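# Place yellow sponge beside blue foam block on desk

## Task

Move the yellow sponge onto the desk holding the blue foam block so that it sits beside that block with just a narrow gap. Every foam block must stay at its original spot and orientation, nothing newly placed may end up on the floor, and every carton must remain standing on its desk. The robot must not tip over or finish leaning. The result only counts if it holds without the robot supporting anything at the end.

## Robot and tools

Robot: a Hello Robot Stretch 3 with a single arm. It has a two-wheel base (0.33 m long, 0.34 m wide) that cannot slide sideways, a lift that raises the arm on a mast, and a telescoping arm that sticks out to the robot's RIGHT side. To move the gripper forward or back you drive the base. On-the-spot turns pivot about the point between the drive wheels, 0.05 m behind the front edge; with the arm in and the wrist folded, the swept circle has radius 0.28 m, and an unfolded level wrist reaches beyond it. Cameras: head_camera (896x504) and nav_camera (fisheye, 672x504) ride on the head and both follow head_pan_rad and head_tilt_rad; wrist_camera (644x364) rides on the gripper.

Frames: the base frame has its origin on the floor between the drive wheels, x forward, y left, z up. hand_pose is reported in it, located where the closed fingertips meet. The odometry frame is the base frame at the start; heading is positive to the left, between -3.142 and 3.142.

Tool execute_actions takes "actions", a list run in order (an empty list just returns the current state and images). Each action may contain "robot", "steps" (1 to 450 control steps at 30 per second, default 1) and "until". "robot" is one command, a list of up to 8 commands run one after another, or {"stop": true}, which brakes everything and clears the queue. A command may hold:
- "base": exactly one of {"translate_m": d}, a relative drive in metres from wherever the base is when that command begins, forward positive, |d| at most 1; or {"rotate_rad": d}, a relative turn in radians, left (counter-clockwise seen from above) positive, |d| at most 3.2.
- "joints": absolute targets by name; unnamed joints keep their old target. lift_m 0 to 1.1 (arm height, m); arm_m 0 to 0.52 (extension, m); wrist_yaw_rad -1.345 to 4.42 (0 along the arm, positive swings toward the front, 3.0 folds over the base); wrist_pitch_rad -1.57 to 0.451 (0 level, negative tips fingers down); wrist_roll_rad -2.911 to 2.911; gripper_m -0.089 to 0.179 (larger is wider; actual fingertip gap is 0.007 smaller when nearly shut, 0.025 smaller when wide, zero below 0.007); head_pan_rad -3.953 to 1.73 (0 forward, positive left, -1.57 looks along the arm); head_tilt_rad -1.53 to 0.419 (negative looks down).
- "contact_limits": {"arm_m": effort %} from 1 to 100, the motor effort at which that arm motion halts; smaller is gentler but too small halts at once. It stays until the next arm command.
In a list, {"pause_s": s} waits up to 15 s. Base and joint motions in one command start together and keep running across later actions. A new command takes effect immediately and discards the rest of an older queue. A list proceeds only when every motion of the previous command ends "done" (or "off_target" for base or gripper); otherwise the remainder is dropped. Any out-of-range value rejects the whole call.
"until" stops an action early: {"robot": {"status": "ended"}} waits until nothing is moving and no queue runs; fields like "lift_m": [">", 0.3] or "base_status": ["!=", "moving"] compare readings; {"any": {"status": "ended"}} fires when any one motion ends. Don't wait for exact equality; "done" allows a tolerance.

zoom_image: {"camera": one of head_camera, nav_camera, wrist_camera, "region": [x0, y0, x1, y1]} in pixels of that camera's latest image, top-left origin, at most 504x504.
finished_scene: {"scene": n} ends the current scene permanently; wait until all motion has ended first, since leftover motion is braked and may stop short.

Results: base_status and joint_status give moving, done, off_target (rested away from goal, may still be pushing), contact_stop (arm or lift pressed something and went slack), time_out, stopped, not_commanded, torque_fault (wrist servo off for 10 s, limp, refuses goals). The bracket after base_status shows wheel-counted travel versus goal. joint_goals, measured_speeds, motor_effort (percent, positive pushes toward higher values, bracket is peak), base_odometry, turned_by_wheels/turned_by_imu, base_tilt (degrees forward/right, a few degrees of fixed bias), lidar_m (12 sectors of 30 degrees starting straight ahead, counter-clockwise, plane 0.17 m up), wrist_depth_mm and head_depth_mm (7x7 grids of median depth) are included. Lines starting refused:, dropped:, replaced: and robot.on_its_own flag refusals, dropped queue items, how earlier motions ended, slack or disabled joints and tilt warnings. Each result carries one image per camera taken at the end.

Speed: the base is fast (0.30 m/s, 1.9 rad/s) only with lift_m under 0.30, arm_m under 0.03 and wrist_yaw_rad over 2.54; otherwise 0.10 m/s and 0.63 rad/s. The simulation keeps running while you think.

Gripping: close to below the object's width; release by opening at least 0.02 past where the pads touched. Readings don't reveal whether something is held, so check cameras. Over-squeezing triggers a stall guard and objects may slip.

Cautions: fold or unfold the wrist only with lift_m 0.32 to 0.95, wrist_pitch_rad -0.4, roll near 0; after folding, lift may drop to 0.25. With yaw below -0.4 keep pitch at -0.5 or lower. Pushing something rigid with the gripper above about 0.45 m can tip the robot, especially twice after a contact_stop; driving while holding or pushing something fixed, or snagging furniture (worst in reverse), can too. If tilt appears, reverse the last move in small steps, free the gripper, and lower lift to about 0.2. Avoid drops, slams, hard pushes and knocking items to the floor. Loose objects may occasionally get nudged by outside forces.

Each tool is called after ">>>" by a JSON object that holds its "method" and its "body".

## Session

>>> {"method": "execute_actions", "body": {"actions": []}}

Scene clock: 0.00 s.
robot.base_odometry: x=+0.000 y=+0.000 heading=+0.000 (m, m, rad; robot's odometry frame)
robot.turned_by_wheels: +0.000 (rad since the last result)
robot.turned_by_imu: +0.000 (rad since the last result)
robot.base_tilt: forward=-0.9 right=-0.7 (deg)
robot.lidar_m: 1.49 1.22 1.62 2.24 2.29 2.01 2.27 1.82 1.88 2.10 1.69 1.60
robot.head_depth_mm: 1533 1509 1492 1478 1470 1463 1450 / 1525 1492 1493 1471 1460 1446 1442 / 1515 1489 1477 1468 1456 1454 1433 / 1498 1488 1480 1469 1460 1449 1440 / 1487 1481 1463 1458 1442 1434 1425 / 1478 1465 1448 1443 1432 1427 1414 / 1460 1455 1446 1430 1427 1415 1394
robot.base_status: not_commanded
robot.joint_positions: lift_m=+0.326 arm_m=+0.001 wrist_yaw_rad=+2.894 wrist_pitch_rad=-0.412 wrist_roll_rad=+0.008 gripper_m=+0.037 head_pan_rad=-0.014 head_tilt_rad=-0.018
robot.joint_goals: lift_m=+0.326 arm_m=+0.001 wrist_yaw_rad=+2.894 wrist_pitch_rad=-0.412 wrist_roll_rad=+0.008 gripper_m=+0.037 head_pan_rad=-0.014 head_tilt_rad=-0.018
robot.joint_status: lift_m=not_commanded arm_m=not_commanded wrist_yaw_rad=not_commanded wrist_pitch_rad=not_commanded wrist_roll_rad=not_commanded gripper_m=not_commanded head_pan_rad=not_commanded head_tilt_rad=not_commanded
robot.measured_speeds: translate_m=+0.000 rotate_rad=+0.000 lift_m=+0.000 arm_m=+0.000 wrist_yaw_rad=+0.000 wrist_pitch_rad=+0.000 wrist_roll_rad=+0.000 head_pan_rad=+0.000 head_tilt_rad=+0.000
robot: refusals=0 queue=idle queue_left=0
robot.motor_effort: left_wheel=+1 right_wheel=+0 lift_m=+38 arm_m=-1 wrist_yaw_rad=+1 wrist_pitch_rad=+8 wrist_roll_rad=+0 gripper_m=+0 head_pan_rad=+0 head_tilt_rad=+4 (%)
robot.hand_pose: x=+0.0340 y=+0.0720 z=+0.3403 quat_wxyz=(+0.230, +0.707, +0.057, +0.666) (m; robot's base frame)
robot.wrist_depth_mm: - - - - - - - / - - - - - - - / 935 - - - - - - / 724 765 777 803 817 836 874 / 601 - 664 645 673 690 691 / 523 - - 547 583 572 581 / 453 - - 478 480 498 495
pictures: head_camera (sideways: a quarter turn clockwise sets it upright), nav_camera (sideways: a quarter turn counterclockwise sets it upright), wrist_camera
Images, in order (width x height): head_camera 896x504, nav_camera 672x504, wrist_camera 644x364.

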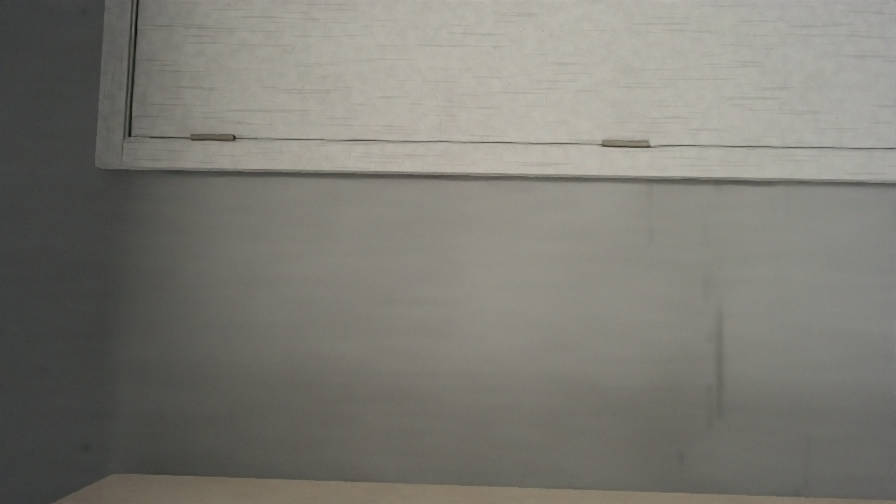

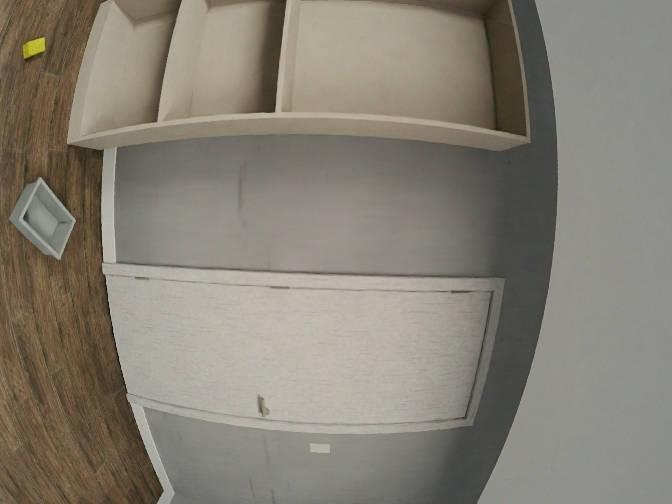

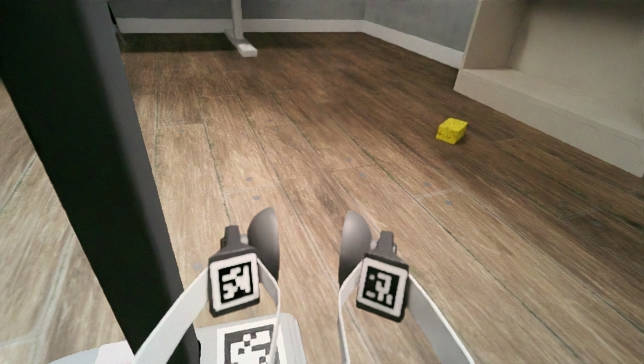

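Sponge is front-left.

>>> {"method": "execute_actions", "body": {"actions": [{"robot":{"joints":{"head_pan_rad":0.9,"head_tilt_rad":-0.7}},"steps":100,"until":{"robot":{"status":"ended"}}}]}}

>>> {"method": "execute_actions", "body": {"actions": [{"robot":{"joints":{"head_pan_rad":-2.6,"head_tilt_rad":-0.1}},"steps":100,"until":{"robot":{"status":"ended"}}}]}}

Scene clock: 1.43 s.
robot.base_odometry: x=+0.000 y=+0.000 heading=+0.000 (m, m, rad; robot's odometry frame)
robot.turned_by_wheels: +0.000 (rad since the last result)
robot.turned_by_imu: +0.000 (rad since the last result)
robot.base_tilt: forward=-0.9 right=-0.8 (deg)
robot.lidar_m: 1.49 1.22 1.62 2.23 2.29 2.02 2.27 1.82 1.89 2.10 1.70 1.60
robot.head_depth_mm: 1408 1558 1597 1842 1669 1470 1263 / 1500 1678 1760 1967 1756 1468 1259 / 1452 1633 1777 1982 1762 1480 1259 / 1954 2164 2416 2208 1770 1474 1268 / 2167 2431 2692 2222 1783 1474 1270 / 2444 2778 2942 2226 1772 1491 1270 / 2576 2777 2881 2220 1788 1484 1274
robot.base_status: not_commanded
robot.joint_positions: lift_m=+0.326 arm_m=+0.001 wrist_yaw_rad=+2.894 wrist_pitch_rad=-0.412 wrist_roll_rad=+0.008 gripper_m=+0.037 head_pan_rad=+0.893 head_tilt_rad=-0.691
robot.joint_goals: lift_m=+0.326 arm_m=+0.001 wrist_yaw_rad=+2.894 wrist_pitch_rad=-0.412 wrist_roll_rad=+0.008 gripper_m=+0.037 head_pan_rad=+0.900 head_tilt_rad=-0.700
robot.joint_status: lift_m=not_commanded arm_m=not_commanded wrist_yaw_rad=not_commanded wrist_pitch_rad=not_commanded wrist_roll_rad=not_commanded gripper_m=not_commanded head_pan_rad=done head_tilt_rad=done
robot.measured_speeds: translate_m=+0.000 rotate_rad=+0.000 lift_m=+0.000 arm_m=+0.000 wrist_yaw_rad=+0.000 wrist_pitch_rad=+0.000 wrist_roll_rad=+0.000 head_pan_rad=+0.000 head_tilt_rad=+0.000
robot: refusals=0 queue=done queue_left=0
robot.motor_effort: left_wheel=+1(1) right_wheel=+0(1) lift_m=+39(38) arm_m=-1(1) wrist_yaw_rad=+0(0) wrist_pitch_rad=+8(8) wrist_roll_rad=+0(0) gripper_m=+0(0) head_pan_rad=+4(45) head_tilt_rad=-6(52) (%)
robot.hand_pose: x=+0.0340 y=+0.0720 z=+0.3403 quat_wxyz=(+0.230, +0.707, +0.057, +0.666) (m; robot's base frame)
robot.wrist_depth_mm: - - - - - - - / - - - - - - - / 918 - - - - - - / 737 773 783 803 842 852 858 / 617 - 650 651 678 687 698 / 518 - - 542 574 573 585 / 456 - - 474 475 487 499
pictures: head_camera (sideways: a quarter turn clockwise sets it upright), nav_camera (sideways: a quarter turn counterclockwise sets it upright), wrist_camera
Images, in order (width x height): head_camera 896x504, nav_camera 672x504, wrist_camera 644x364.

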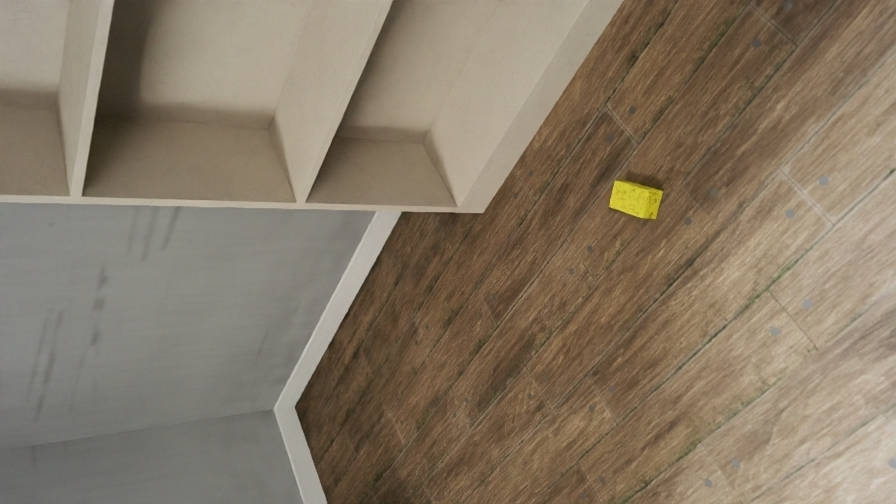

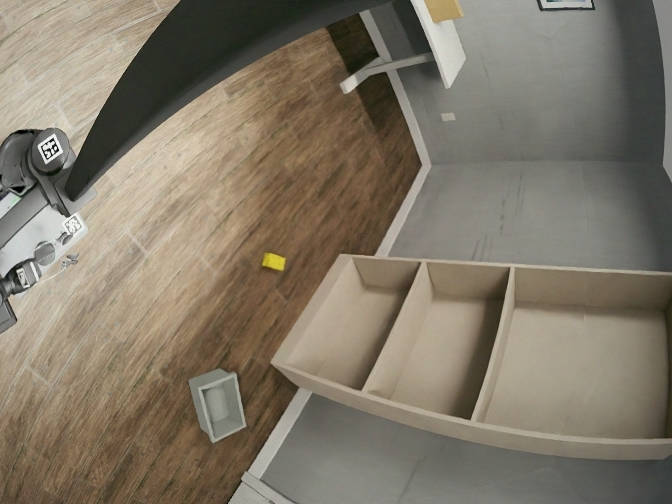

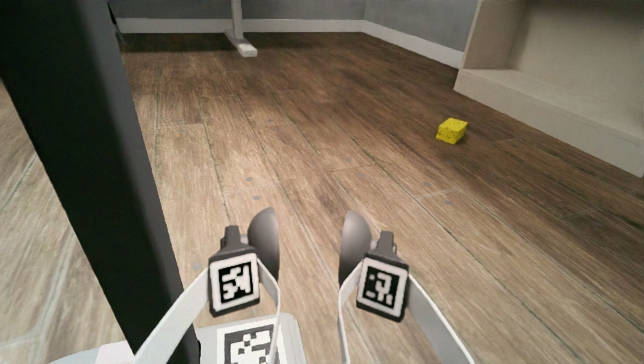

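Scene clock: 3.53 s.
robot.base_odometry: x=+0.000 y=+0.000 heading=+0.000 (m, m, rad; robot's odometry frame)
robot.turned_by_wheels: +0.000 (rad since the last result)
robot.turned_by_imu: +0.000 (rad since the last result)
robot.base_tilt: forward=-0.9 right=-0.8 (deg)
robot.lidar_m: 1.49 1.22 1.62 2.23 2.29 2.01 2.27 1.82 1.89 2.10 1.69 1.60
robot.head_depth_mm: 2153 2189 2211 2230 2225 1700 2031 / 2246 2301 2318 2325 2338 2343 2266 / 2321 2422 2438 2452 2471 2494 2266 / 2335 2520 2590 2579 2589 2630 2262 / 2347 2680 2720 2734 2760 2792 2240 / 2346 2838 2864 2898 2944 2922 2239 / 2363 2852 2864 2880 2920 2862 2222
robot.base_status: not_commanded
robot.joint_positions: lift_m=+0.326 arm_m=+0.001 wrist_yaw_rad=+2.894 wrist_pitch_rad=-0.412 wrist_roll_rad=+0.008 gripper_m=+0.037 head_pan_rad=-2.593 head_tilt_rad=-0.112
robot.joint_goals: lift_m=+0.326 arm_m=+0.001 wrist_yaw_rad=+2.894 wrist_pitch_rad=-0.412 wrist_roll_rad=+0.008 gripper_m=+0.037 head_pan_rad=-2.600 head_tilt_rad=-0.100
robot.joint_status: lift_m=not_commanded arm_m=not_commanded wrist_yaw_rad=not_commanded wrist_pitch_rad=not_commanded wrist_roll_rad=not_commanded gripper_m=not_commanded head_pan_rad=done head_tilt_rad=done
robot.measured_speeds: translate_m=+0.000 rotate_rad=+0.000 lift_m=+0.000 arm_m=+0.000 wrist_yaw_rad=+0.000 wrist_pitch_rad=+0.000 wrist_roll_rad=+0.000 head_pan_rad=+0.000 head_tilt_rad=+0.000
robot: refusals=0 queue=done queue_left=0
robot.motor_effort: left_wheel=+0(1) right_wheel=+0(0) lift_m=+38(38) arm_m=-1(1) wrist_yaw_rad=+0(1) wrist_pitch_rad=+8(8) wrist_roll_rad=+1(1) gripper_m=+0(0) head_pan_rad=-3(44) head_tilt_rad=+9(53) (%)
robot.hand_pose: x=+0.0340 y=+0.0720 z=+0.3403 quat_wxyz=(+0.230, +0.707, +0.057, +0.666) (m; robot's base frame)
robot.wrist_depth_mm: - - - - - - - / - - - - - - - / 926 - - - - - - / 726 774 803 818 834 863 894 / 604 - 657 651 669 683 706 / 523 - - 552 569 583 580 / 454 - - 472 474 495 498
pictures: head_camera (sideways: a quarter turn clockwise sets it upright), nav_camera (sideways: a quarter turn counterclockwise sets it upright), wrist_camera
Images, in order (width x height): head_camera 896x504, nav_camera 672x504, wrist_camera 644x364.

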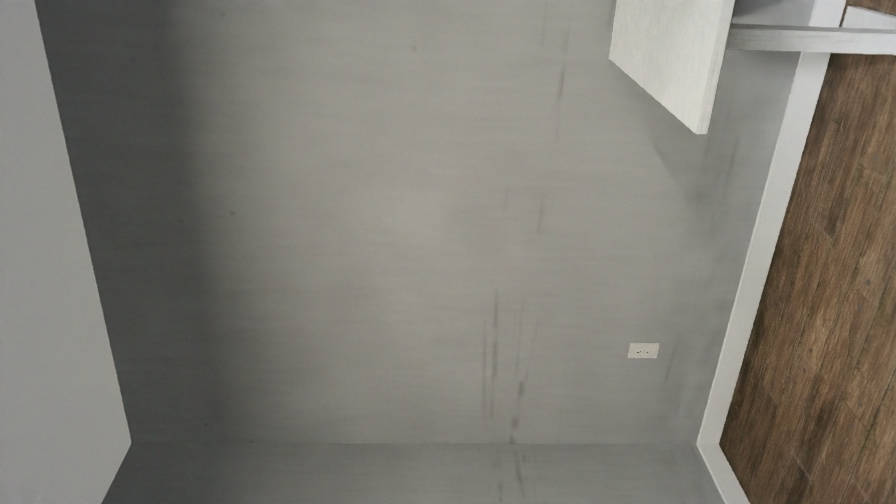

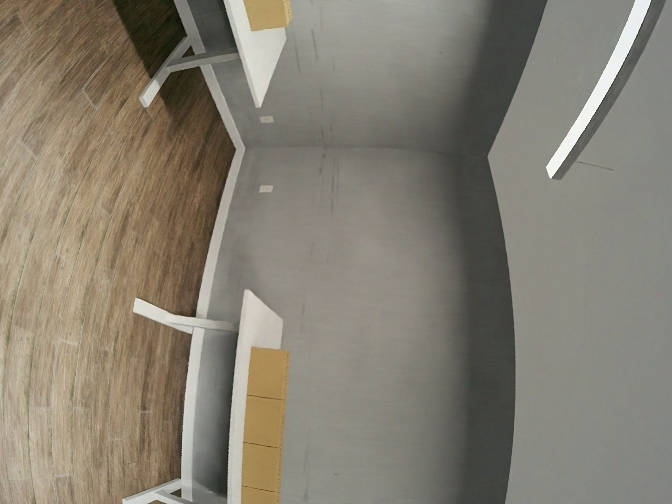

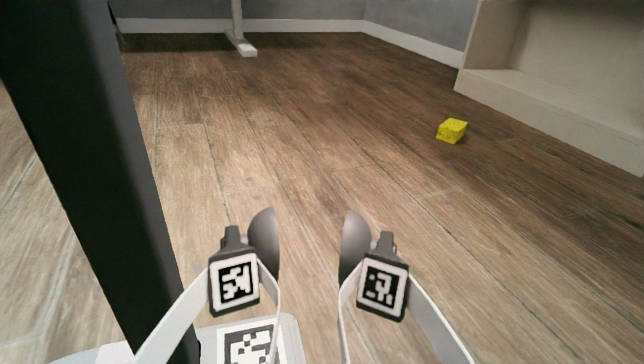

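>>> {"method": "execute_actions", "body": {"actions": [{"robot":[{"base":{"rotate_rad":0.77},"joints":{"head_pan_rad":-1.57,"head_tilt_rad":-0.95,"lift_m":0.4}},{"base":{"translate_m":0.25}},{"base":{"rotate_rad":1.57},"joints":{"wrist_yaw_rad":0,"gripper_m":0.15}},{"joints":{"wrist_pitch_rad":-1.3,"arm_m":0.3,"lift_m":0.3}}],"steps":450,"until":{"robot":{"status":"ended"}}}]}}

Scene clock: 16.90 s.
robot.base_odometry: x=+0.179 y=+0.174 heading=+2.340 (m, m, rad; robot's odometry frame)
robot.turned_by_wheels: +2.340 (rad since the last result)
robot.turned_by_imu: +2.365 (rad since the last result)
robot.base_tilt: forward=-0.9 right=-0.8 (deg)
robot.lidar_m: 2.30 2.15 2.05 2.65 2.29 1.82 1.65 1.31 0.99 1.32 2.06 2.06
robot.head_depth_mm: 1216 1279 1559 1555 1446 1280 1148 / 1300 1300 1684 1590 1473 1285 1153 / 1396 1388 1765 1644 1516 1265 1153 / 1408 1537 1786 1679 1451 1292 1158 / 1361 1956 1940 1689 1461 1296 1162 / 1883 2217 1995 1686 1470 1300 1161 / 2074 2364 1999 1707 1466 1297 1163
robot.base_status: done (rotate_rad +1.5699 of +1.5700)
robot.joint_positions: lift_m=+0.300 arm_m=+0.300 wrist_yaw_rad=+0.000 wrist_pitch_rad=-1.300 wrist_roll_rad=+0.008 gripper_m=+0.150 head_pan_rad=-1.577 head_tilt_rad=-0.938
robot.joint_goals: lift_m=+0.300 arm_m=+0.300 wrist_yaw_rad=+0.000 wrist_pitch_rad=-1.300 wrist_roll_rad=+0.008 gripper_m=+0.150 head_pan_rad=-1.570 head_tilt_rad=-0.950
robot.joint_status: lift_m=done arm_m=done wrist_yaw_rad=done wrist_pitch_rad=done wrist_roll_rad=not_commanded gripper_m=done head_pan_rad=done head_tilt_rad=done
robot.measured_speeds: translate_m=+0.000 rotate_rad=+0.000 lift_m=+0.000 arm_m=+0.000 wrist_yaw_rad=+0.000 wrist_pitch_rad=+0.000 wrist_roll_rad=+0.000 head_pan_rad=+0.000 head_tilt_rad=+0.000
robot: refusals=0 queue=done queue_left=0
robot.motor_effort: left_wheel=-1(4) right_wheel=+2(5) lift_m=+34(45) arm_m=+2(2) wrist_yaw_rad=+0(4) wrist_pitch_rad=+1(8) wrist_roll_rad=+0(0) gripper_m=+0(83) head_pan_rad=+3(44) head_tilt_rad=-7(60) (%)
robot.hand_pose: x=-0.0216 y=-0.4899 z=+0.1855 quat_wxyz=(+0.561, +0.426, -0.565, -0.430) (m; robot's base frame)
robot.wrist_depth_mm: 348 357 358 366 366 376 384 / 348 347 351 356 368 371 374 / 338 342 348 354 361 364 370 / 335 335 343 347 351 357 364 / 331 332 341 345 345 352 355 / 324 330 332 338 346 - 348 / 322 323 330 334 338 342 346
pictures: head_camera (sideways: a quarter turn clockwise sets it upright), nav_camera (sideways: a quarter turn counterclockwise sets it upright), wrist_camera
Images, in order (width x height): head_camera 896x504, nav_camera 672x504, wrist_camera 644x364.

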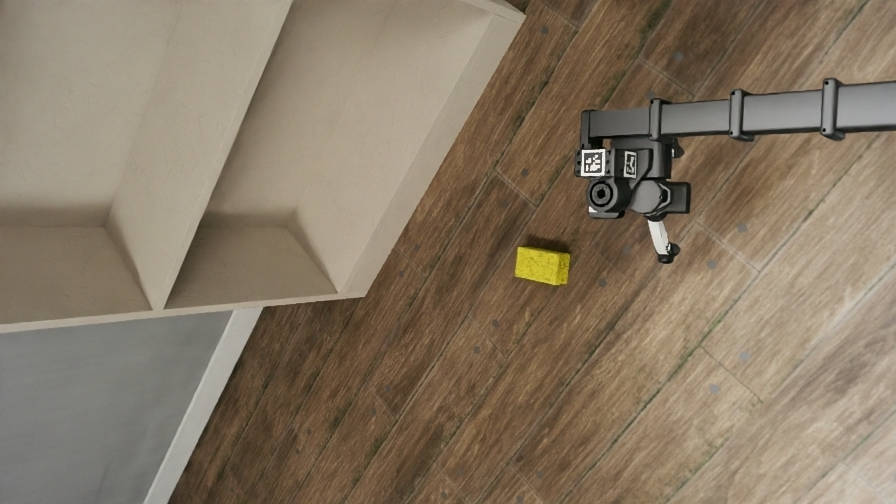

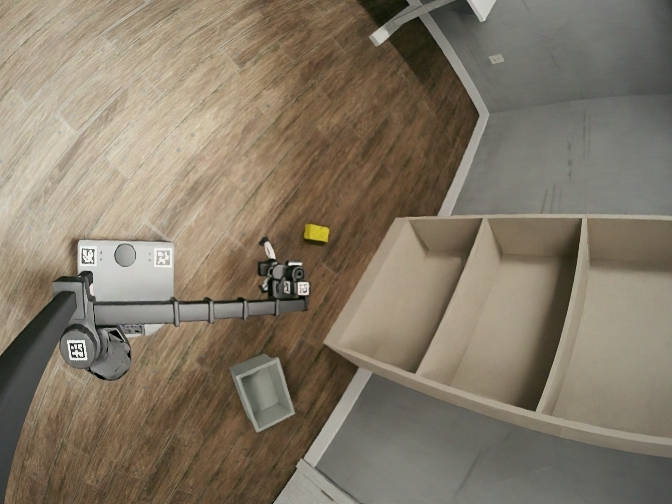

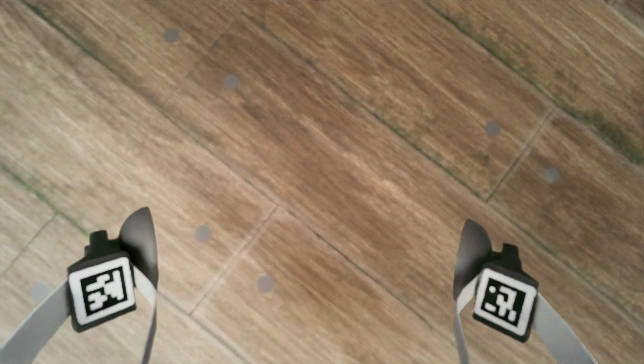

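>>> {"method": "execute_actions", "body": {"actions": [{"robot":[{"base":{"translate_m":0.135},"joints":{"arm_m":0.52,"wrist_pitch_rad":-1.0}},{"joints":{"lift_m":0.2}}],"steps":300,"until":{"robot":{"status":"ended"}}}]}}

Scene clock: 21.80 s.
robot.base_odometry: x=+0.086 y=+0.271 heading=+2.340 (m, m, rad; robot's odometry frame)
robot.turned_by_wheels: +0.000 (rad since the last result)
robot.turned_by_imu: +0.001 (rad since the last result)
robot.base_tilt: forward=-0.9 right=-0.7 (deg)
robot.lidar_m: 2.09 2.03 2.00 2.57 2.39 1.93 1.75 1.39 1.05 1.37 2.18 1.96
robot.head_depth_mm: 1300 1326 1658 1564 1447 1282 1153 / 1385 1378 1742 1637 1463 1284 1153 / 1406 1553 1782 1712 1404 1286 1154 / 1605 1891 1896 1679 1462 1286 1155 / 1823 2124 1992 1685 1461 1291 1161 / 2004 2287 1994 1692 1471 1298 1162 / 2200 2422 2005 1699 1477 1302 1165
robot.base_status: done (translate_m +0.1350 of +0.1350)
robot.joint_positions: lift_m=+0.200 arm_m=+0.520 wrist_yaw_rad=+0.000 wrist_pitch_rad=-1.010 wrist_roll_rad=+0.008 gripper_m=+0.150 head_pan_rad=-1.577 head_tilt_rad=-0.938
robot.joint_goals: lift_m=+0.200 arm_m=+0.520 wrist_yaw_rad=+0.000 wrist_pitch_rad=-1.000 wrist_roll_rad=+0.008 gripper_m=+0.150 head_pan_rad=-1.570 head_tilt_rad=-0.950
robot.joint_status: lift_m=done arm_m=done wrist_yaw_rad=done wrist_pitch_rad=done wrist_roll_rad=not_commanded gripper_m=done head_pan_rad=done head_tilt_rad=done
robot.measured_speeds: translate_m=+0.000 rotate_rad=+0.000 lift_m=+0.000 arm_m=+0.000 wrist_yaw_rad=+0.000 wrist_pitch_rad=+0.000 wrist_roll_rad=+0.000 head_pan_rad=+0.000 head_tilt_rad=+0.000
robot: refusals=0 queue=done queue_left=0
robot.motor_effort: left_wheel=-1(3) right_wheel=+2(5) lift_m=+34(31) arm_m=+2(3) wrist_yaw_rad=+0(0) wrist_pitch_rad=+5(6) wrist_roll_rad=+0(1) gripper_m=+0(1) head_pan_rad=+3(3) head_tilt_rad=-7(7) (%)
robot.hand_pose: x=-0.0216 y=-0.7806 z=+0.1091 quat_wxyz=(+0.616, +0.341, -0.621, -0.344) (m; robot's base frame)
robot.wrist_depth_mm: 338 344 348 362 368 379 361 / 312 318 325 331 338 345 355 / 295 298 305 308 318 320 326 / 275 284 286 245 296 303 307 / 260 266 266 227 277 285 287 / 249 248 254 253 261 - 270 / 231 235 242 243 245 249 257
pictures: head_camera (sideways: a quarter turn clockwise sets it upright), nav_camera (sideways: a quarter turn counterclockwise sets it upright), wrist_camera
Images, in order (width x height): head_camera 896x504, nav_camera 672x504, wrist_camera 644x364.

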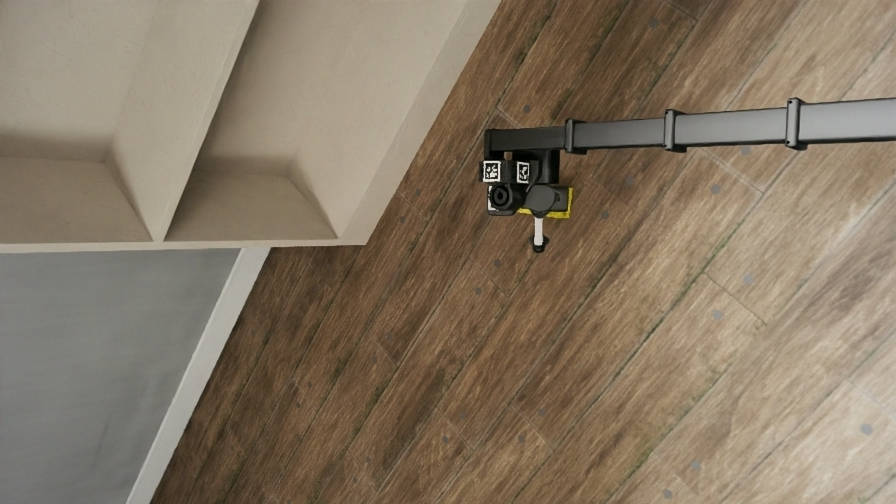

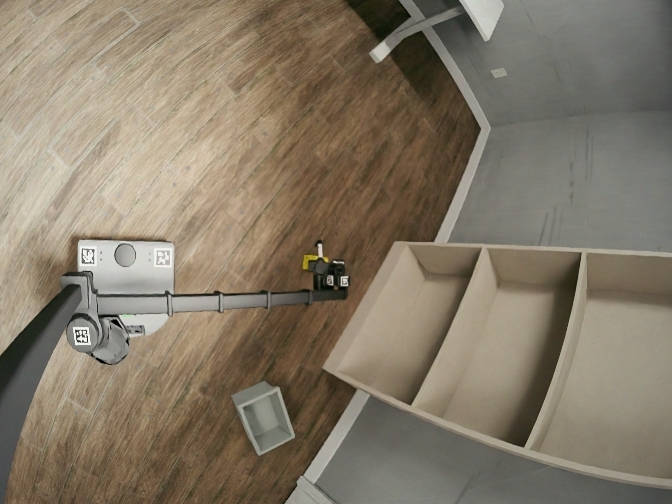

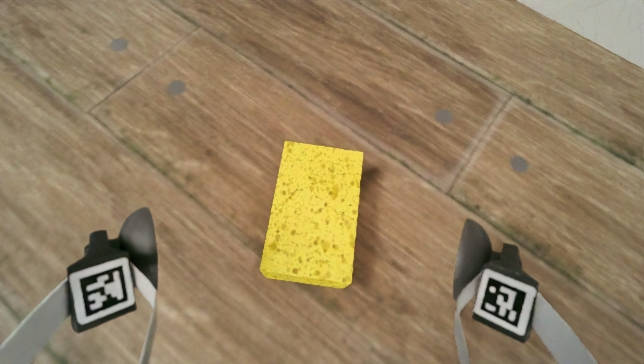

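>>> {"method": "execute_actions", "body": {"actions": [{"robot":[{"joints":{"lift_m":0.125,"arm_m":0.49}},{"joints":{"gripper_m":0.03}},{"pause_s":0.5},{"joints":{"lift_m":0.5,"arm_m":0.05}},{"joints":{"lift_m":1.1,"wrist_pitch_rad":-0.2,"head_pan_rad":0.0,"head_tilt_rad":-0.2}}],"steps":450,"until":{"robot":{"status":"ended"}}},{"steps":200,"until":{"robot":{"status":"ended"}}}]}}

Scene clock: 36.23 s.
robot.base_odometry: x=+0.086 y=+0.271 heading=+2.340 (m, m, rad; robot's odometry frame)
robot.turned_by_wheels: +0.000 (rad since the last result)
robot.turned_by_imu: +0.003 (rad since the last result)
robot.base_tilt: forward=-0.9 right=-0.8 (deg)
robot.lidar_m: 2.08 2.03 2.00 2.56 2.40 1.93 1.75 1.39 1.05 1.36 2.19 1.96
robot.head_depth_mm: 2364 2418 2448 2503 1853 2397 1875 / 2504 2575 2632 2687 2214 2395 1943 / 2690 2770 2865 2908 2982 2636 1921 / 2865 2997 3084 3165 3228 2621 1936 / 3052 3201 3250 3360 3429 2606 1935 / 2821 2941 3013 3079 3165 2616 1923 / 2611 2662 2759 2789 2874 2598 1930
robot.base_status: done (translate_m +0.1350 of +0.1350)
robot.joint_positions: lift_m=+1.100 arm_m=+0.050 wrist_yaw_rad=+0.000 wrist_pitch_rad=-0.219 wrist_roll_rad=+0.008 gripper_m=+0.030 head_pan_rad=-0.007 head_tilt_rad=-0.211
robot.joint_goals: lift_m=+1.100 arm_m=+0.050 wrist_yaw_rad=+0.000 wrist_pitch_rad=-0.200 wrist_roll_rad=+0.008 gripper_m=+0.030 head_pan_rad=+0.000 head_tilt_rad=-0.200
robot.joint_status: lift_m=done arm_m=done wrist_yaw_rad=done wrist_pitch_rad=done wrist_roll_rad=not_commanded gripper_m=done head_pan_rad=done head_tilt_rad=done
robot.measured_speeds: translate_m=+0.000 rotate_rad=+0.000 lift_m=+0.000 arm_m=+0.000 wrist_yaw_rad=+0.000 wrist_pitch_rad=+0.000 wrist_roll_rad=+0.000 head_pan_rad=+0.000 head_tilt_rad=+0.000
robot: refusals=0 queue=done queue_left=0
robot.motor_effort: left_wheel=-1(1) right_wheel=+1(2) lift_m=+43(46) arm_m=-4(3) wrist_yaw_rad=+0(0) wrist_pitch_rad=+10(12) wrist_roll_rad=+0(1) gripper_m=+0(81) head_pan_rad=+4(44) head_tilt_rad=+8(54) (%)
robot.hand_pose: x=-0.0214 y=-0.4402 z=+1.1593 quat_wxyz=(+0.700, +0.077, -0.705, -0.078) (m; robot's base frame)
robot.wrist_depth_mm: - - - - 978 847 751 / - - - - - 870 791 / - - - - - 876 821 / - - - - - 958 867 / - - - - - - 921 / - - - - - - 940 / - - - - - - -
pictures: head_camera (sideways: a quarter turn clockwise sets it upright), nav_camera (sideways: a quarter turn counterclockwise sets it upright), wrist_camera
Images, in order (width x height): head_camera 896x504, nav_camera 672x504, wrist_camera 644x364.

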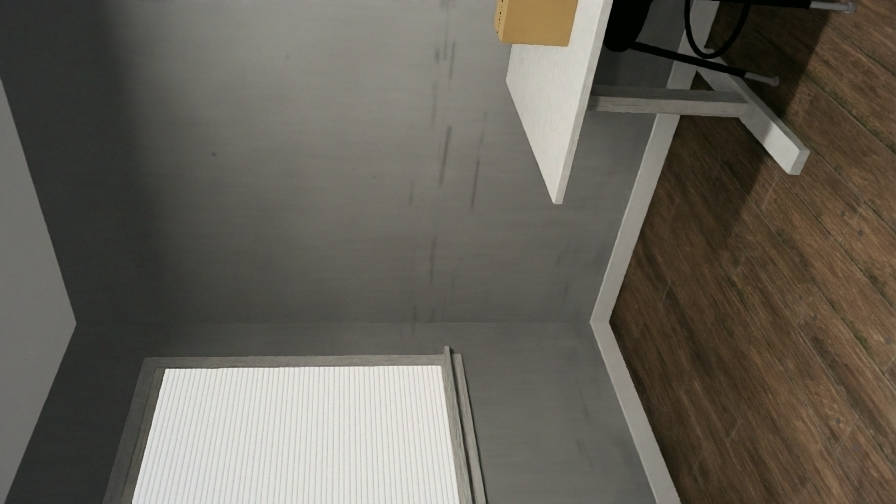

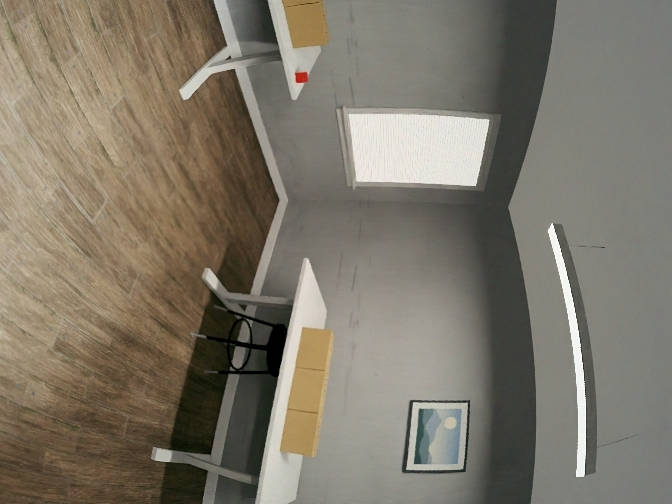

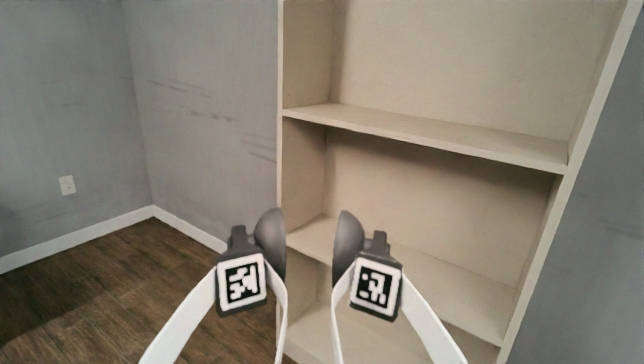

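Missed. Go back and look.

>>> {"method": "execute_actions", "body": {"actions": [{"robot":{"joints":{"lift_m":0.25,"wrist_pitch_rad":-1.0,"arm_m":0.45,"gripper_m":0.15,"head_pan_rad":-1.57,"head_tilt_rad":-0.95}},"steps":450,"until":{"robot":{"status":"ended"}}}]}}

Scene clock: 44.97 s.
robot.base_odometry: x=+0.086 y=+0.271 heading=+2.340 (m, m, rad; robot's odometry frame)
robot.turned_by_wheels: +0.000 (rad since the last result)
robot.turned_by_imu: +0.002 (rad since the last result)
robot.base_tilt: forward=-0.9 right=-0.7 (deg)
robot.lidar_m: 2.08 2.03 2.00 2.57 2.40 1.93 1.75 1.39 1.05 1.37 2.20 1.96
robot.head_depth_mm: 1309 1325 1667 1579 1447 1285 1151 / 1398 1378 1745 1628 1452 1281 1160 / 1386 1563 1769 1672 1398 1289 1154 / 1658 1913 1889 1673 1465 1293 1157 / 1854 2166 1986 1686 1464 1295 1159 / 2023 2311 1987 1680 1468 1297 1161 / 2257 2415 1999 1695 1475 1302 1166
robot.base_status: done (translate_m +0.1350 of +0.1350)
robot.joint_positions: lift_m=+0.250 arm_m=+0.450 wrist_yaw_rad=+0.000 wrist_pitch_rad=-1.006 wrist_roll_rad=+0.008 gripper_m=+0.150 head_pan_rad=-1.563 head_tilt_rad=-0.938
robot.joint_goals: lift_m=+0.250 arm_m=+0.450 wrist_yaw_rad=+0.000 wrist_pitch_rad=-1.000 wrist_roll_rad=+0.008 gripper_m=+0.150 head_pan_rad=-1.570 head_tilt_rad=-0.950
robot.joint_status: lift_m=done arm_m=done wrist_yaw_rad=done wrist_pitch_rad=done wrist_roll_rad=not_commanded gripper_m=done head_pan_rad=done head_tilt_rad=done
robot.measured_speeds: translate_m=+0.000 rotate_rad=+0.000 lift_m=+0.000 arm_m=+0.000 wrist_yaw_rad=+0.000 wrist_pitch_rad=+0.000 wrist_roll_rad=+0.000 head_pan_rad=+0.000 head_tilt_rad=+0.000
robot: refusals=0 queue=done queue_left=0
robot.motor_effort: left_wheel=-1(1) right_wheel=+2(1) lift_m=+33(43) arm_m=+2(3) wrist_yaw_rad=+1(1) wrist_pitch_rad=+3(10) wrist_roll_rad=+0(0) gripper_m=+1(80) head_pan_rad=-3(44) head_tilt_rad=-7(56) (%)
robot.hand_pose: x=-0.0216 y=-0.7115 z=+0.1596 quat_wxyz=(+0.617, +0.339, -0.622, -0.342) (m; robot's base frame)
robot.wrist_depth_mm: 399 408 414 427 436 445 406 / 373 376 390 397 400 411 413 / 349 358 360 323 374 381 389 / 326 328 336 303 348 360 363 / 308 316 316 324 330 335 342 / 295 296 300 305 310 - 321 / 277 278 286 290 293 296 304
pictures: head_camera (sideways: a quarter turn clockwise sets it upright), nav_camera (sideways: a quarter turn counterclockwise sets it upright), wrist_camera
Images, in order (width x height): head_camera 896x504, nav_camera 672x504, wrist_camera 644x364.

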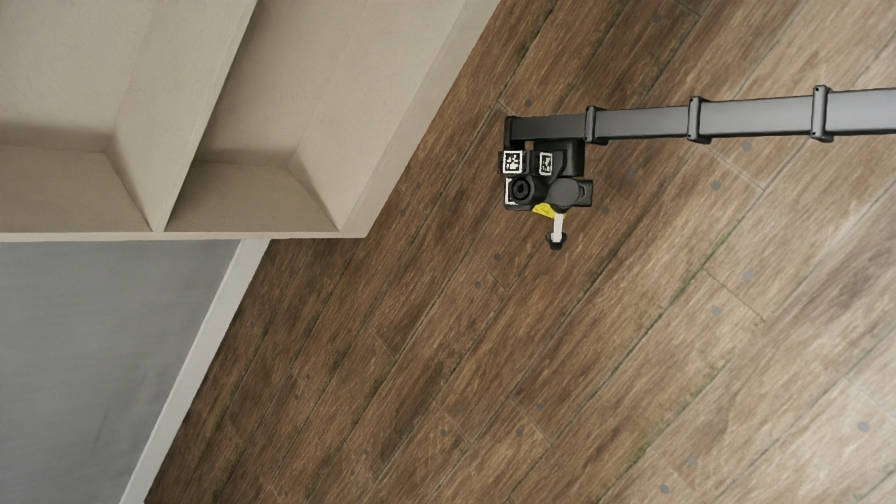

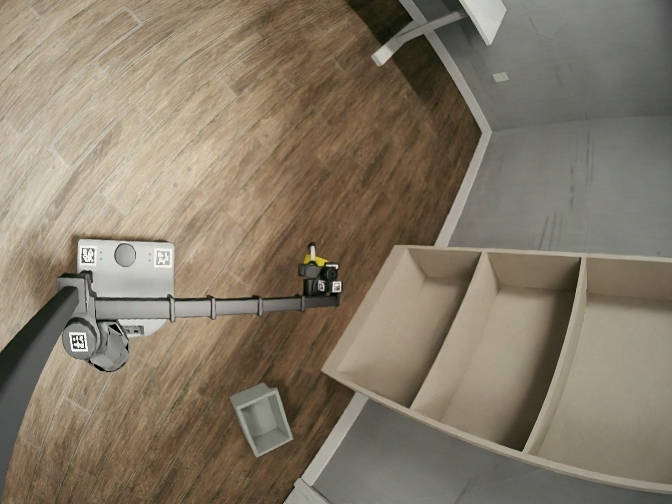

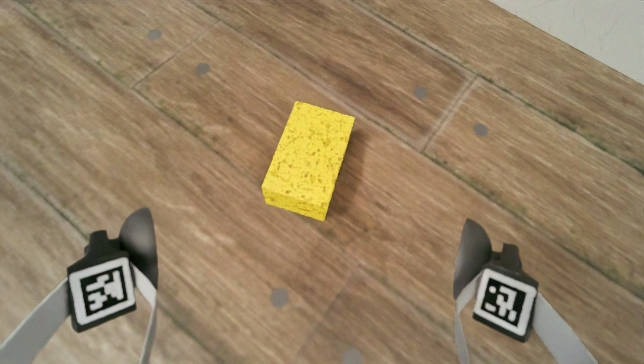

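>>> {"method": "execute_actions", "body": {"actions": [{"robot":[{"joints":{"arm_m":0.52,"wrist_pitch_rad":-0.95}},{"joints":{"lift_m":0.115}}],"steps":300,"until":{"robot":{"status":"ended"}}}]}}

Scene clock: 48.83 s.
robot.base_odometry: x=+0.086 y=+0.271 heading=+2.340 (m, m, rad; robot's odometry frame)
robot.turned_by_wheels: +0.000 (rad since the last result)
robot.turned_by_imu: +0.001 (rad since the last result)
robot.base_tilt: forward=-0.8 right=-0.8 (deg)
robot.lidar_m: 2.08 2.04 2.00 2.56 2.39 1.93 1.75 1.39 1.05 1.36 2.19 1.96
robot.head_depth_mm: 1309 1320 1668 1575 1448 1277 1152 / 1403 1377 1745 1631 1454 1288 1148 / 1380 1555 1772 1677 1402 1283 1156 / 1661 1915 1882 1681 1461 1287 1155 / 1856 2175 1992 1690 1465 1295 1160 / 2045 2316 1990 1690 1472 1299 1161 / 2262 2432 1992 1701 1475 1302 1163
robot.base_status: done (translate_m +0.1350 of +0.1350)
robot.joint_positions: lift_m=+0.115 arm_m=+0.520 wrist_yaw_rad=+0.000 wrist_pitch_rad=-0.961 wrist_roll_rad=+0.008 gripper_m=+0.150 head_pan_rad=-1.563 head_tilt_rad=-0.938
robot.joint_goals: lift_m=+0.115 arm_m=+0.520 wrist_yaw_rad=+0.000 wrist_pitch_rad=-0.950 wrist_roll_rad=+0.008 gripper_m=+0.150 head_pan_rad=-1.570 head_tilt_rad=-0.950
robot.joint_status: lift_m=done arm_m=done wrist_yaw_rad=done wrist_pitch_rad=done wrist_roll_rad=not_commanded gripper_m=done head_pan_rad=done head_tilt_rad=done
robot.measured_speeds: translate_m=+0.000 rotate_rad=+0.000 lift_m=+0.000 arm_m=+0.000 wrist_yaw_rad=+0.000 wrist_pitch_rad=+0.000 wrist_roll_rad=+0.000 head_pan_rad=+0.000 head_tilt_rad=+0.000
robot: refusals=0 queue=done queue_left=0
robot.motor_effort: left_wheel=-1(1) right_wheel=+1(2) lift_m=+33(32) arm_m=+2(2) wrist_yaw_rad=-1(0) wrist_pitch_rad=+6(7) wrist_roll_rad=+0(0) gripper_m=+1(0) head_pan_rad=-3(3) head_tilt_rad=-8(8) (%)
robot.hand_pose: x=-0.0216 y=-0.7917 z=+0.0301 quat_wxyz=(+0.625, +0.326, -0.629, -0.328) (m; robot's base frame)
robot.wrist_depth_mm: 252 255 260 267 273 280 290 / 231 235 241 244 250 257 261 / 213 217 220 172 227 234 240 / 199 201 201 160 212 217 221 / 185 189 151 150 197 203 204 / - 176 177 176 185 - 192 / 162 166 168 172 174 175 180
pictures: head_camera (sideways: a quarter turn clockwise sets it upright), nav_camera (sideways: a quarter turn counterclockwise sets it upright), wrist_camera
Images, in order (width x height): head_camera 896x504, nav_camera 672x504, wrist_camera 644x364.

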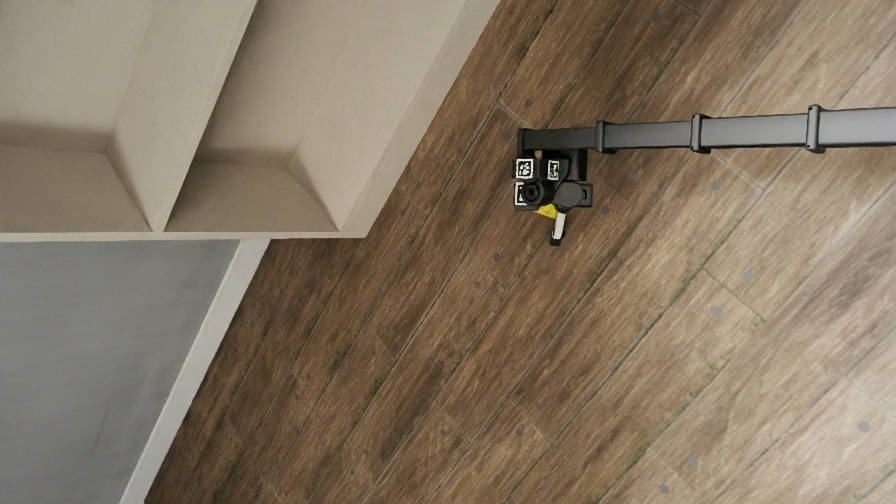

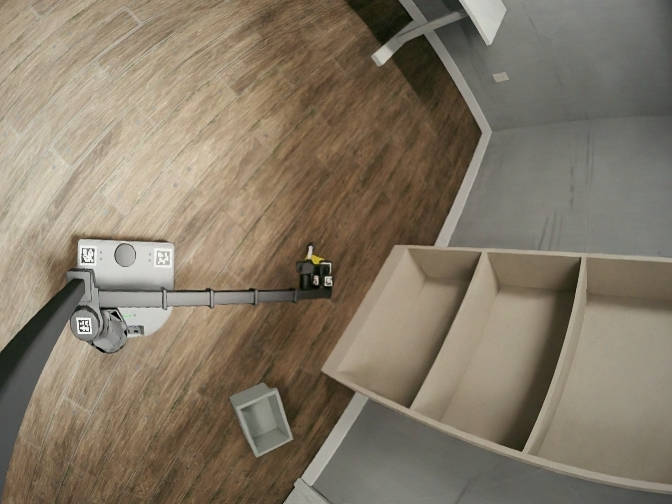

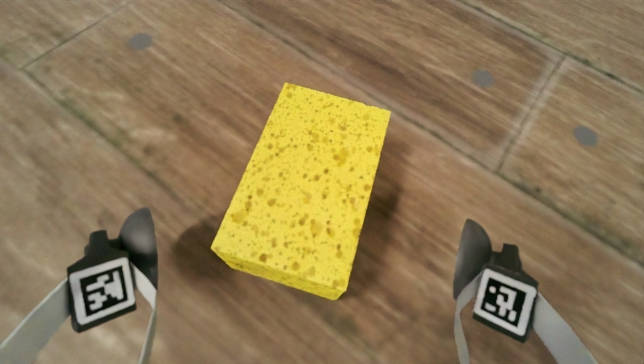

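>>> {"method": "execute_actions", "body": {"actions": [{"robot":[{"joints":{"wrist_pitch_rad":-0.72}},{"joints":{"lift_m":0.075}}],"steps":300,"until":{"robot":{"status":"ended"}}}]}}

Scene clock: 51.07 s.
robot.base_odometry: x=+0.086 y=+0.271 heading=+2.340 (m, m, rad; robot's odometry frame)
robot.turned_by_wheels: +0.000 (rad since the last result)
robot.turned_by_imu: +0.000 (rad since the last result)
robot.base_tilt: forward=-0.8 right=-0.7 (deg)
robot.lidar_m: 2.08 2.03 2.00 2.57 2.40 1.93 1.75 1.39 1.05 1.36 2.19 1.96
robot.head_depth_mm: 1306 1327 1671 1570 1448 1281 1150 / 1398 1376 1746 1626 1447 1291 1155 / 1383 1559 1778 1677 1406 1291 1153 / 1665 1916 1883 1684 1458 1289 1157 / 1862 2179 1992 1681 1457 1291 1159 / 2039 2304 1994 1692 1469 1304 1163 / 2252 2424 1991 1693 1470 1301 1166
robot.base_status: done (translate_m +0.1350 of +0.1350)
robot.joint_positions: lift_m=+0.075 arm_m=+0.520 wrist_yaw_rad=+0.000 wrist_pitch_rad=-0.734 wrist_roll_rad=+0.008 gripper_m=+0.150 head_pan_rad=-1.563 head_tilt_rad=-0.938
robot.joint_goals: lift_m=+0.075 arm_m=+0.520 wrist_yaw_rad=+0.000 wrist_pitch_rad=-0.720 wrist_roll_rad=+0.008 gripper_m=+0.150 head_pan_rad=-1.570 head_tilt_rad=-0.950
robot.joint_status: lift_m=done arm_m=done wrist_yaw_rad=done wrist_pitch_rad=done wrist_roll_rad=not_commanded gripper_m=done head_pan_rad=done head_tilt_rad=done
robot.measured_speeds: translate_m=+0.000 rotate_rad=+0.000 lift_m=+0.000 arm_m=+0.000 wrist_yaw_rad=+0.000 wrist_pitch_rad=+0.000 wrist_roll_rad=+0.000 head_pan_rad=+0.000 head_tilt_rad=+0.000
robot: refusals=0 queue=done queue_left=0
robot.motor_effort: left_wheel=-1(1) right_wheel=+2(2) lift_m=+33(38) arm_m=+2(2) wrist_yaw_rad=+0(0) wrist_pitch_rad=+8(8) wrist_roll_rad=+0(0) gripper_m=+0(0) head_pan_rad=-3(3) head_tilt_rad=-7(7) (%)
robot.hand_pose: x=-0.0215 y=-0.8387 z=+0.0243 quat_wxyz=(+0.657, +0.253, -0.662, -0.255) (m; robot's base frame)
robot.wrist_depth_mm: 312 320 331 341 353 350 318 / 264 272 279 286 294 302 314 / 231 235 242 246 251 260 268 / 204 207 211 160 220 227 231 / 183 189 184 143 194 204 205 / - 166 130 129 176 - 185 / 149 153 116 117 161 161 167
pictures: head_camera (sideways: a quarter turn clockwise sets it upright), nav_camera (sideways: a quarter turn counterclockwise sets it upright), wrist_camera
Images, in order (width x height): head_camera 896x504, nav_camera 672x504, wrist_camera 644x364.

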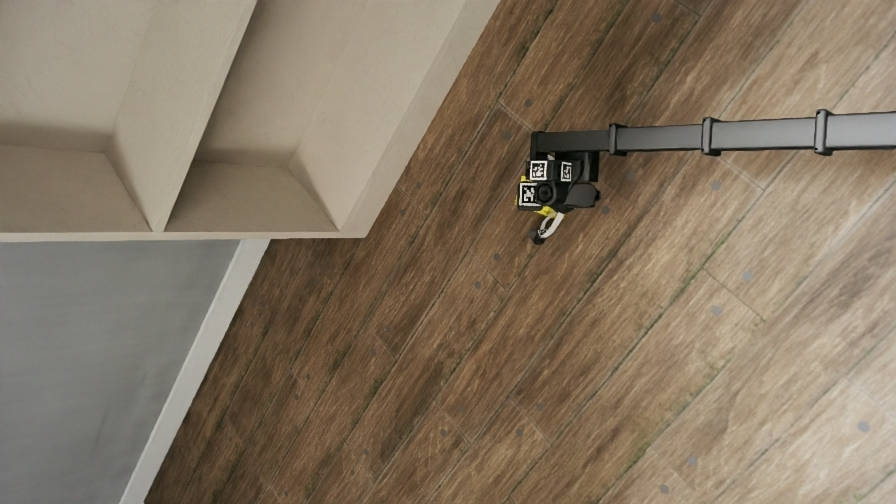

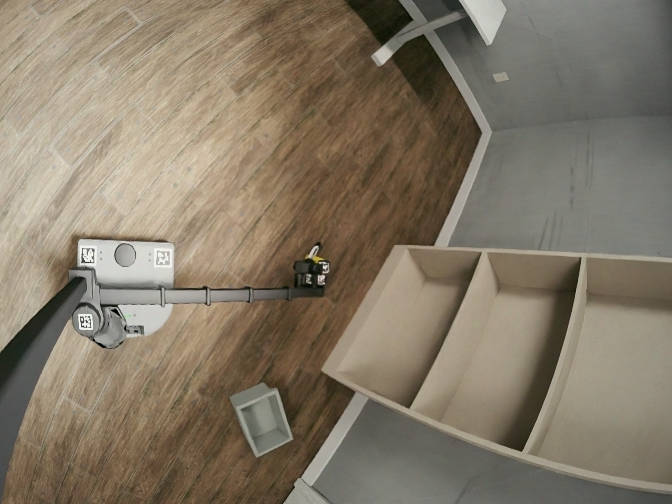

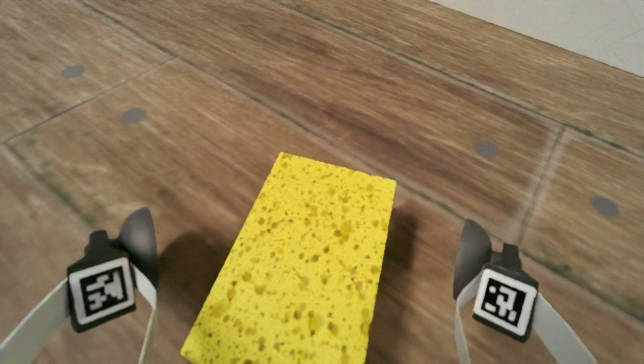

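>>> {"method": "execute_actions", "body": {"actions": [{"robot":[{"joints":{"gripper_m":0.02}},{"pause_s":0.5},{"joints":{"lift_m":0.4,"arm_m":0.05}},{"joints":{"lift_m":1.1,"wrist_pitch_rad":-0.2,"head_pan_rad":0.6,"head_tilt_rad":-0.15}}],"steps":450,"until":{"robot":{"status":"ended"}}},{"steps":200,"until":{"robot":{"status":"ended"}}}]}}

Scene clock: 65.20 s.
robot.base_odometry: x=+0.086 y=+0.271 heading=+2.340 (m, m, rad; robot's odometry frame)
robot.turned_by_wheels: +0.000 (rad since the last result)
robot.turned_by_imu: +0.003 (rad since the last result)
robot.base_tilt: forward=-0.8 right=-0.8 (deg)
robot.lidar_m: 2.09 2.03 2.00 2.57 2.40 1.94 1.75 1.39 1.05 1.37 2.20 1.96
robot.head_depth_mm: 2577 2645 2709 2731 2846 2796 2084 / 2491 2549 2612 2671 2727 2750 2084 / 2419 2501 2534 2607 2596 2640 2085 / 2356 2390 2454 2503 1804 2584 2076 / 2299 2339 2365 2448 1770 2513 2061 / 2230 2288 2293 2355 1711 2441 2065 / 2167 2212 2258 2309 1659 2369 2057
robot.base_status: done (translate_m +0.1350 of +0.1350)
robot.joint_positions: lift_m=+1.100 arm_m=+0.050 wrist_yaw_rad=+0.000 wrist_pitch_rad=-0.221 wrist_roll_rad=+0.008 gripper_m=+0.024 head_pan_rad=+0.593 head_tilt_rad=-0.162
robot.joint_goals: lift_m=+1.100 arm_m=+0.050 wrist_yaw_rad=+0.000 wrist_pitch_rad=-0.200 wrist_roll_rad=+0.008 gripper_m=+0.023 head_pan_rad=+0.600 head_tilt_rad=-0.150
robot.joint_status: lift_m=done arm_m=done wrist_yaw_rad=done wrist_pitch_rad=done wrist_roll_rad=not_commanded gripper_m=done head_pan_rad=done head_tilt_rad=done
robot.measured_speeds: translate_m=+0.000 rotate_rad=+0.000 lift_m=+0.000 arm_m=+0.000 wrist_yaw_rad=+0.000 wrist_pitch_rad=+0.000 wrist_roll_rad=+0.000 head_pan_rad=+0.000 head_tilt_rad=+0.000
robot: refusals=0 queue=done queue_left=0
robot.motor_effort: left_wheel=-1(1) right_wheel=+1(1) lift_m=+43(42) arm_m=-3(4) wrist_yaw_rad=+0(0) wrist_pitch_rad=+11(12) wrist_roll_rad=+0(0) gripper_m=-20(93) head_pan_rad=+4(47) head_tilt_rad=+8(57) (%)
robot.hand_pose: x=-0.0214 y=-0.4401 z=+1.1590 quat_wxyz=(+0.700, +0.078, -0.705, -0.078) (m; robot's base frame)
robot.wrist_depth_mm: - - - - 962 841 747 / - - - - - 875 762 / - - - - - 851 809 / - - - 159 - 952 857 / - - 144 142 - - 874 / - - 128 129 - - 928 / - - 118 118 - - -
pictures: head_camera (sideways: a quarter turn clockwise sets it upright), nav_camera (sideways: a quarter turn counterclockwise sets it upright), wrist_camera
Images, in order (width x height): head_camera 896x504, nav_camera 672x504, wrist_camera 644x364.

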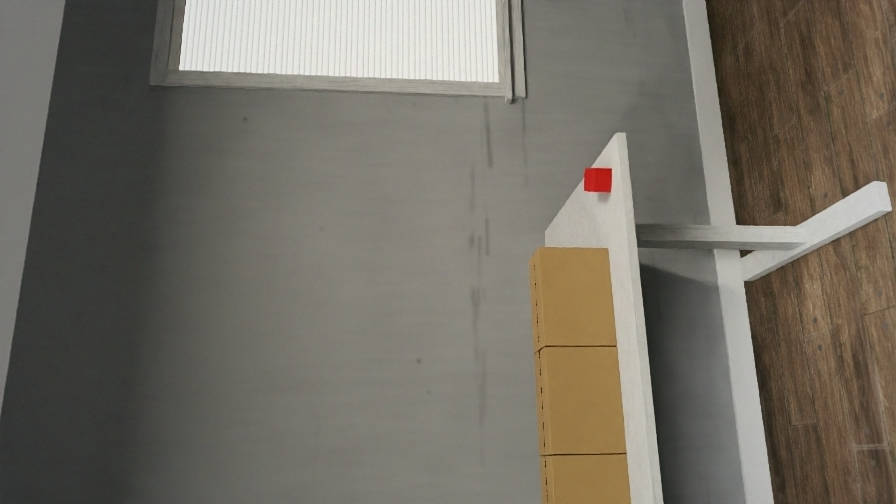

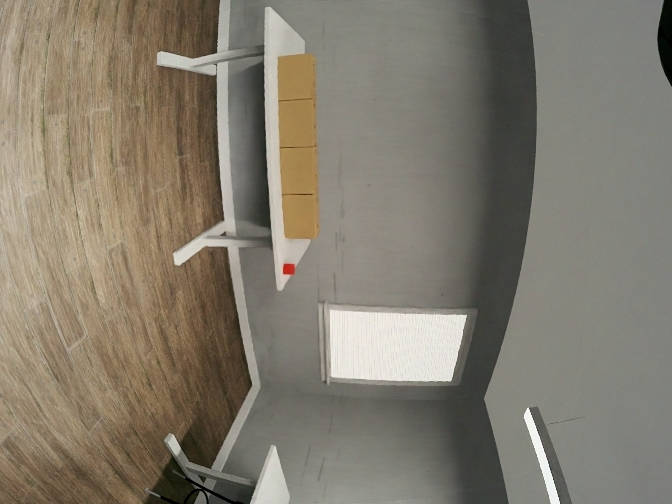

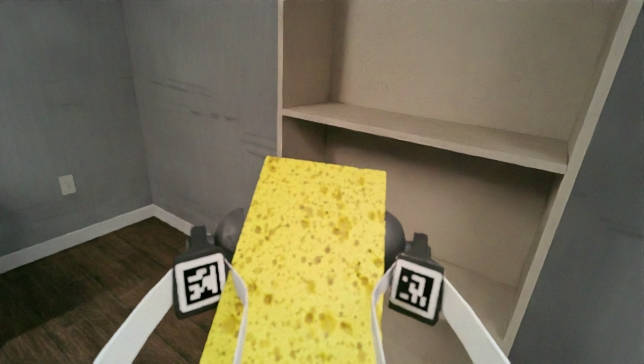

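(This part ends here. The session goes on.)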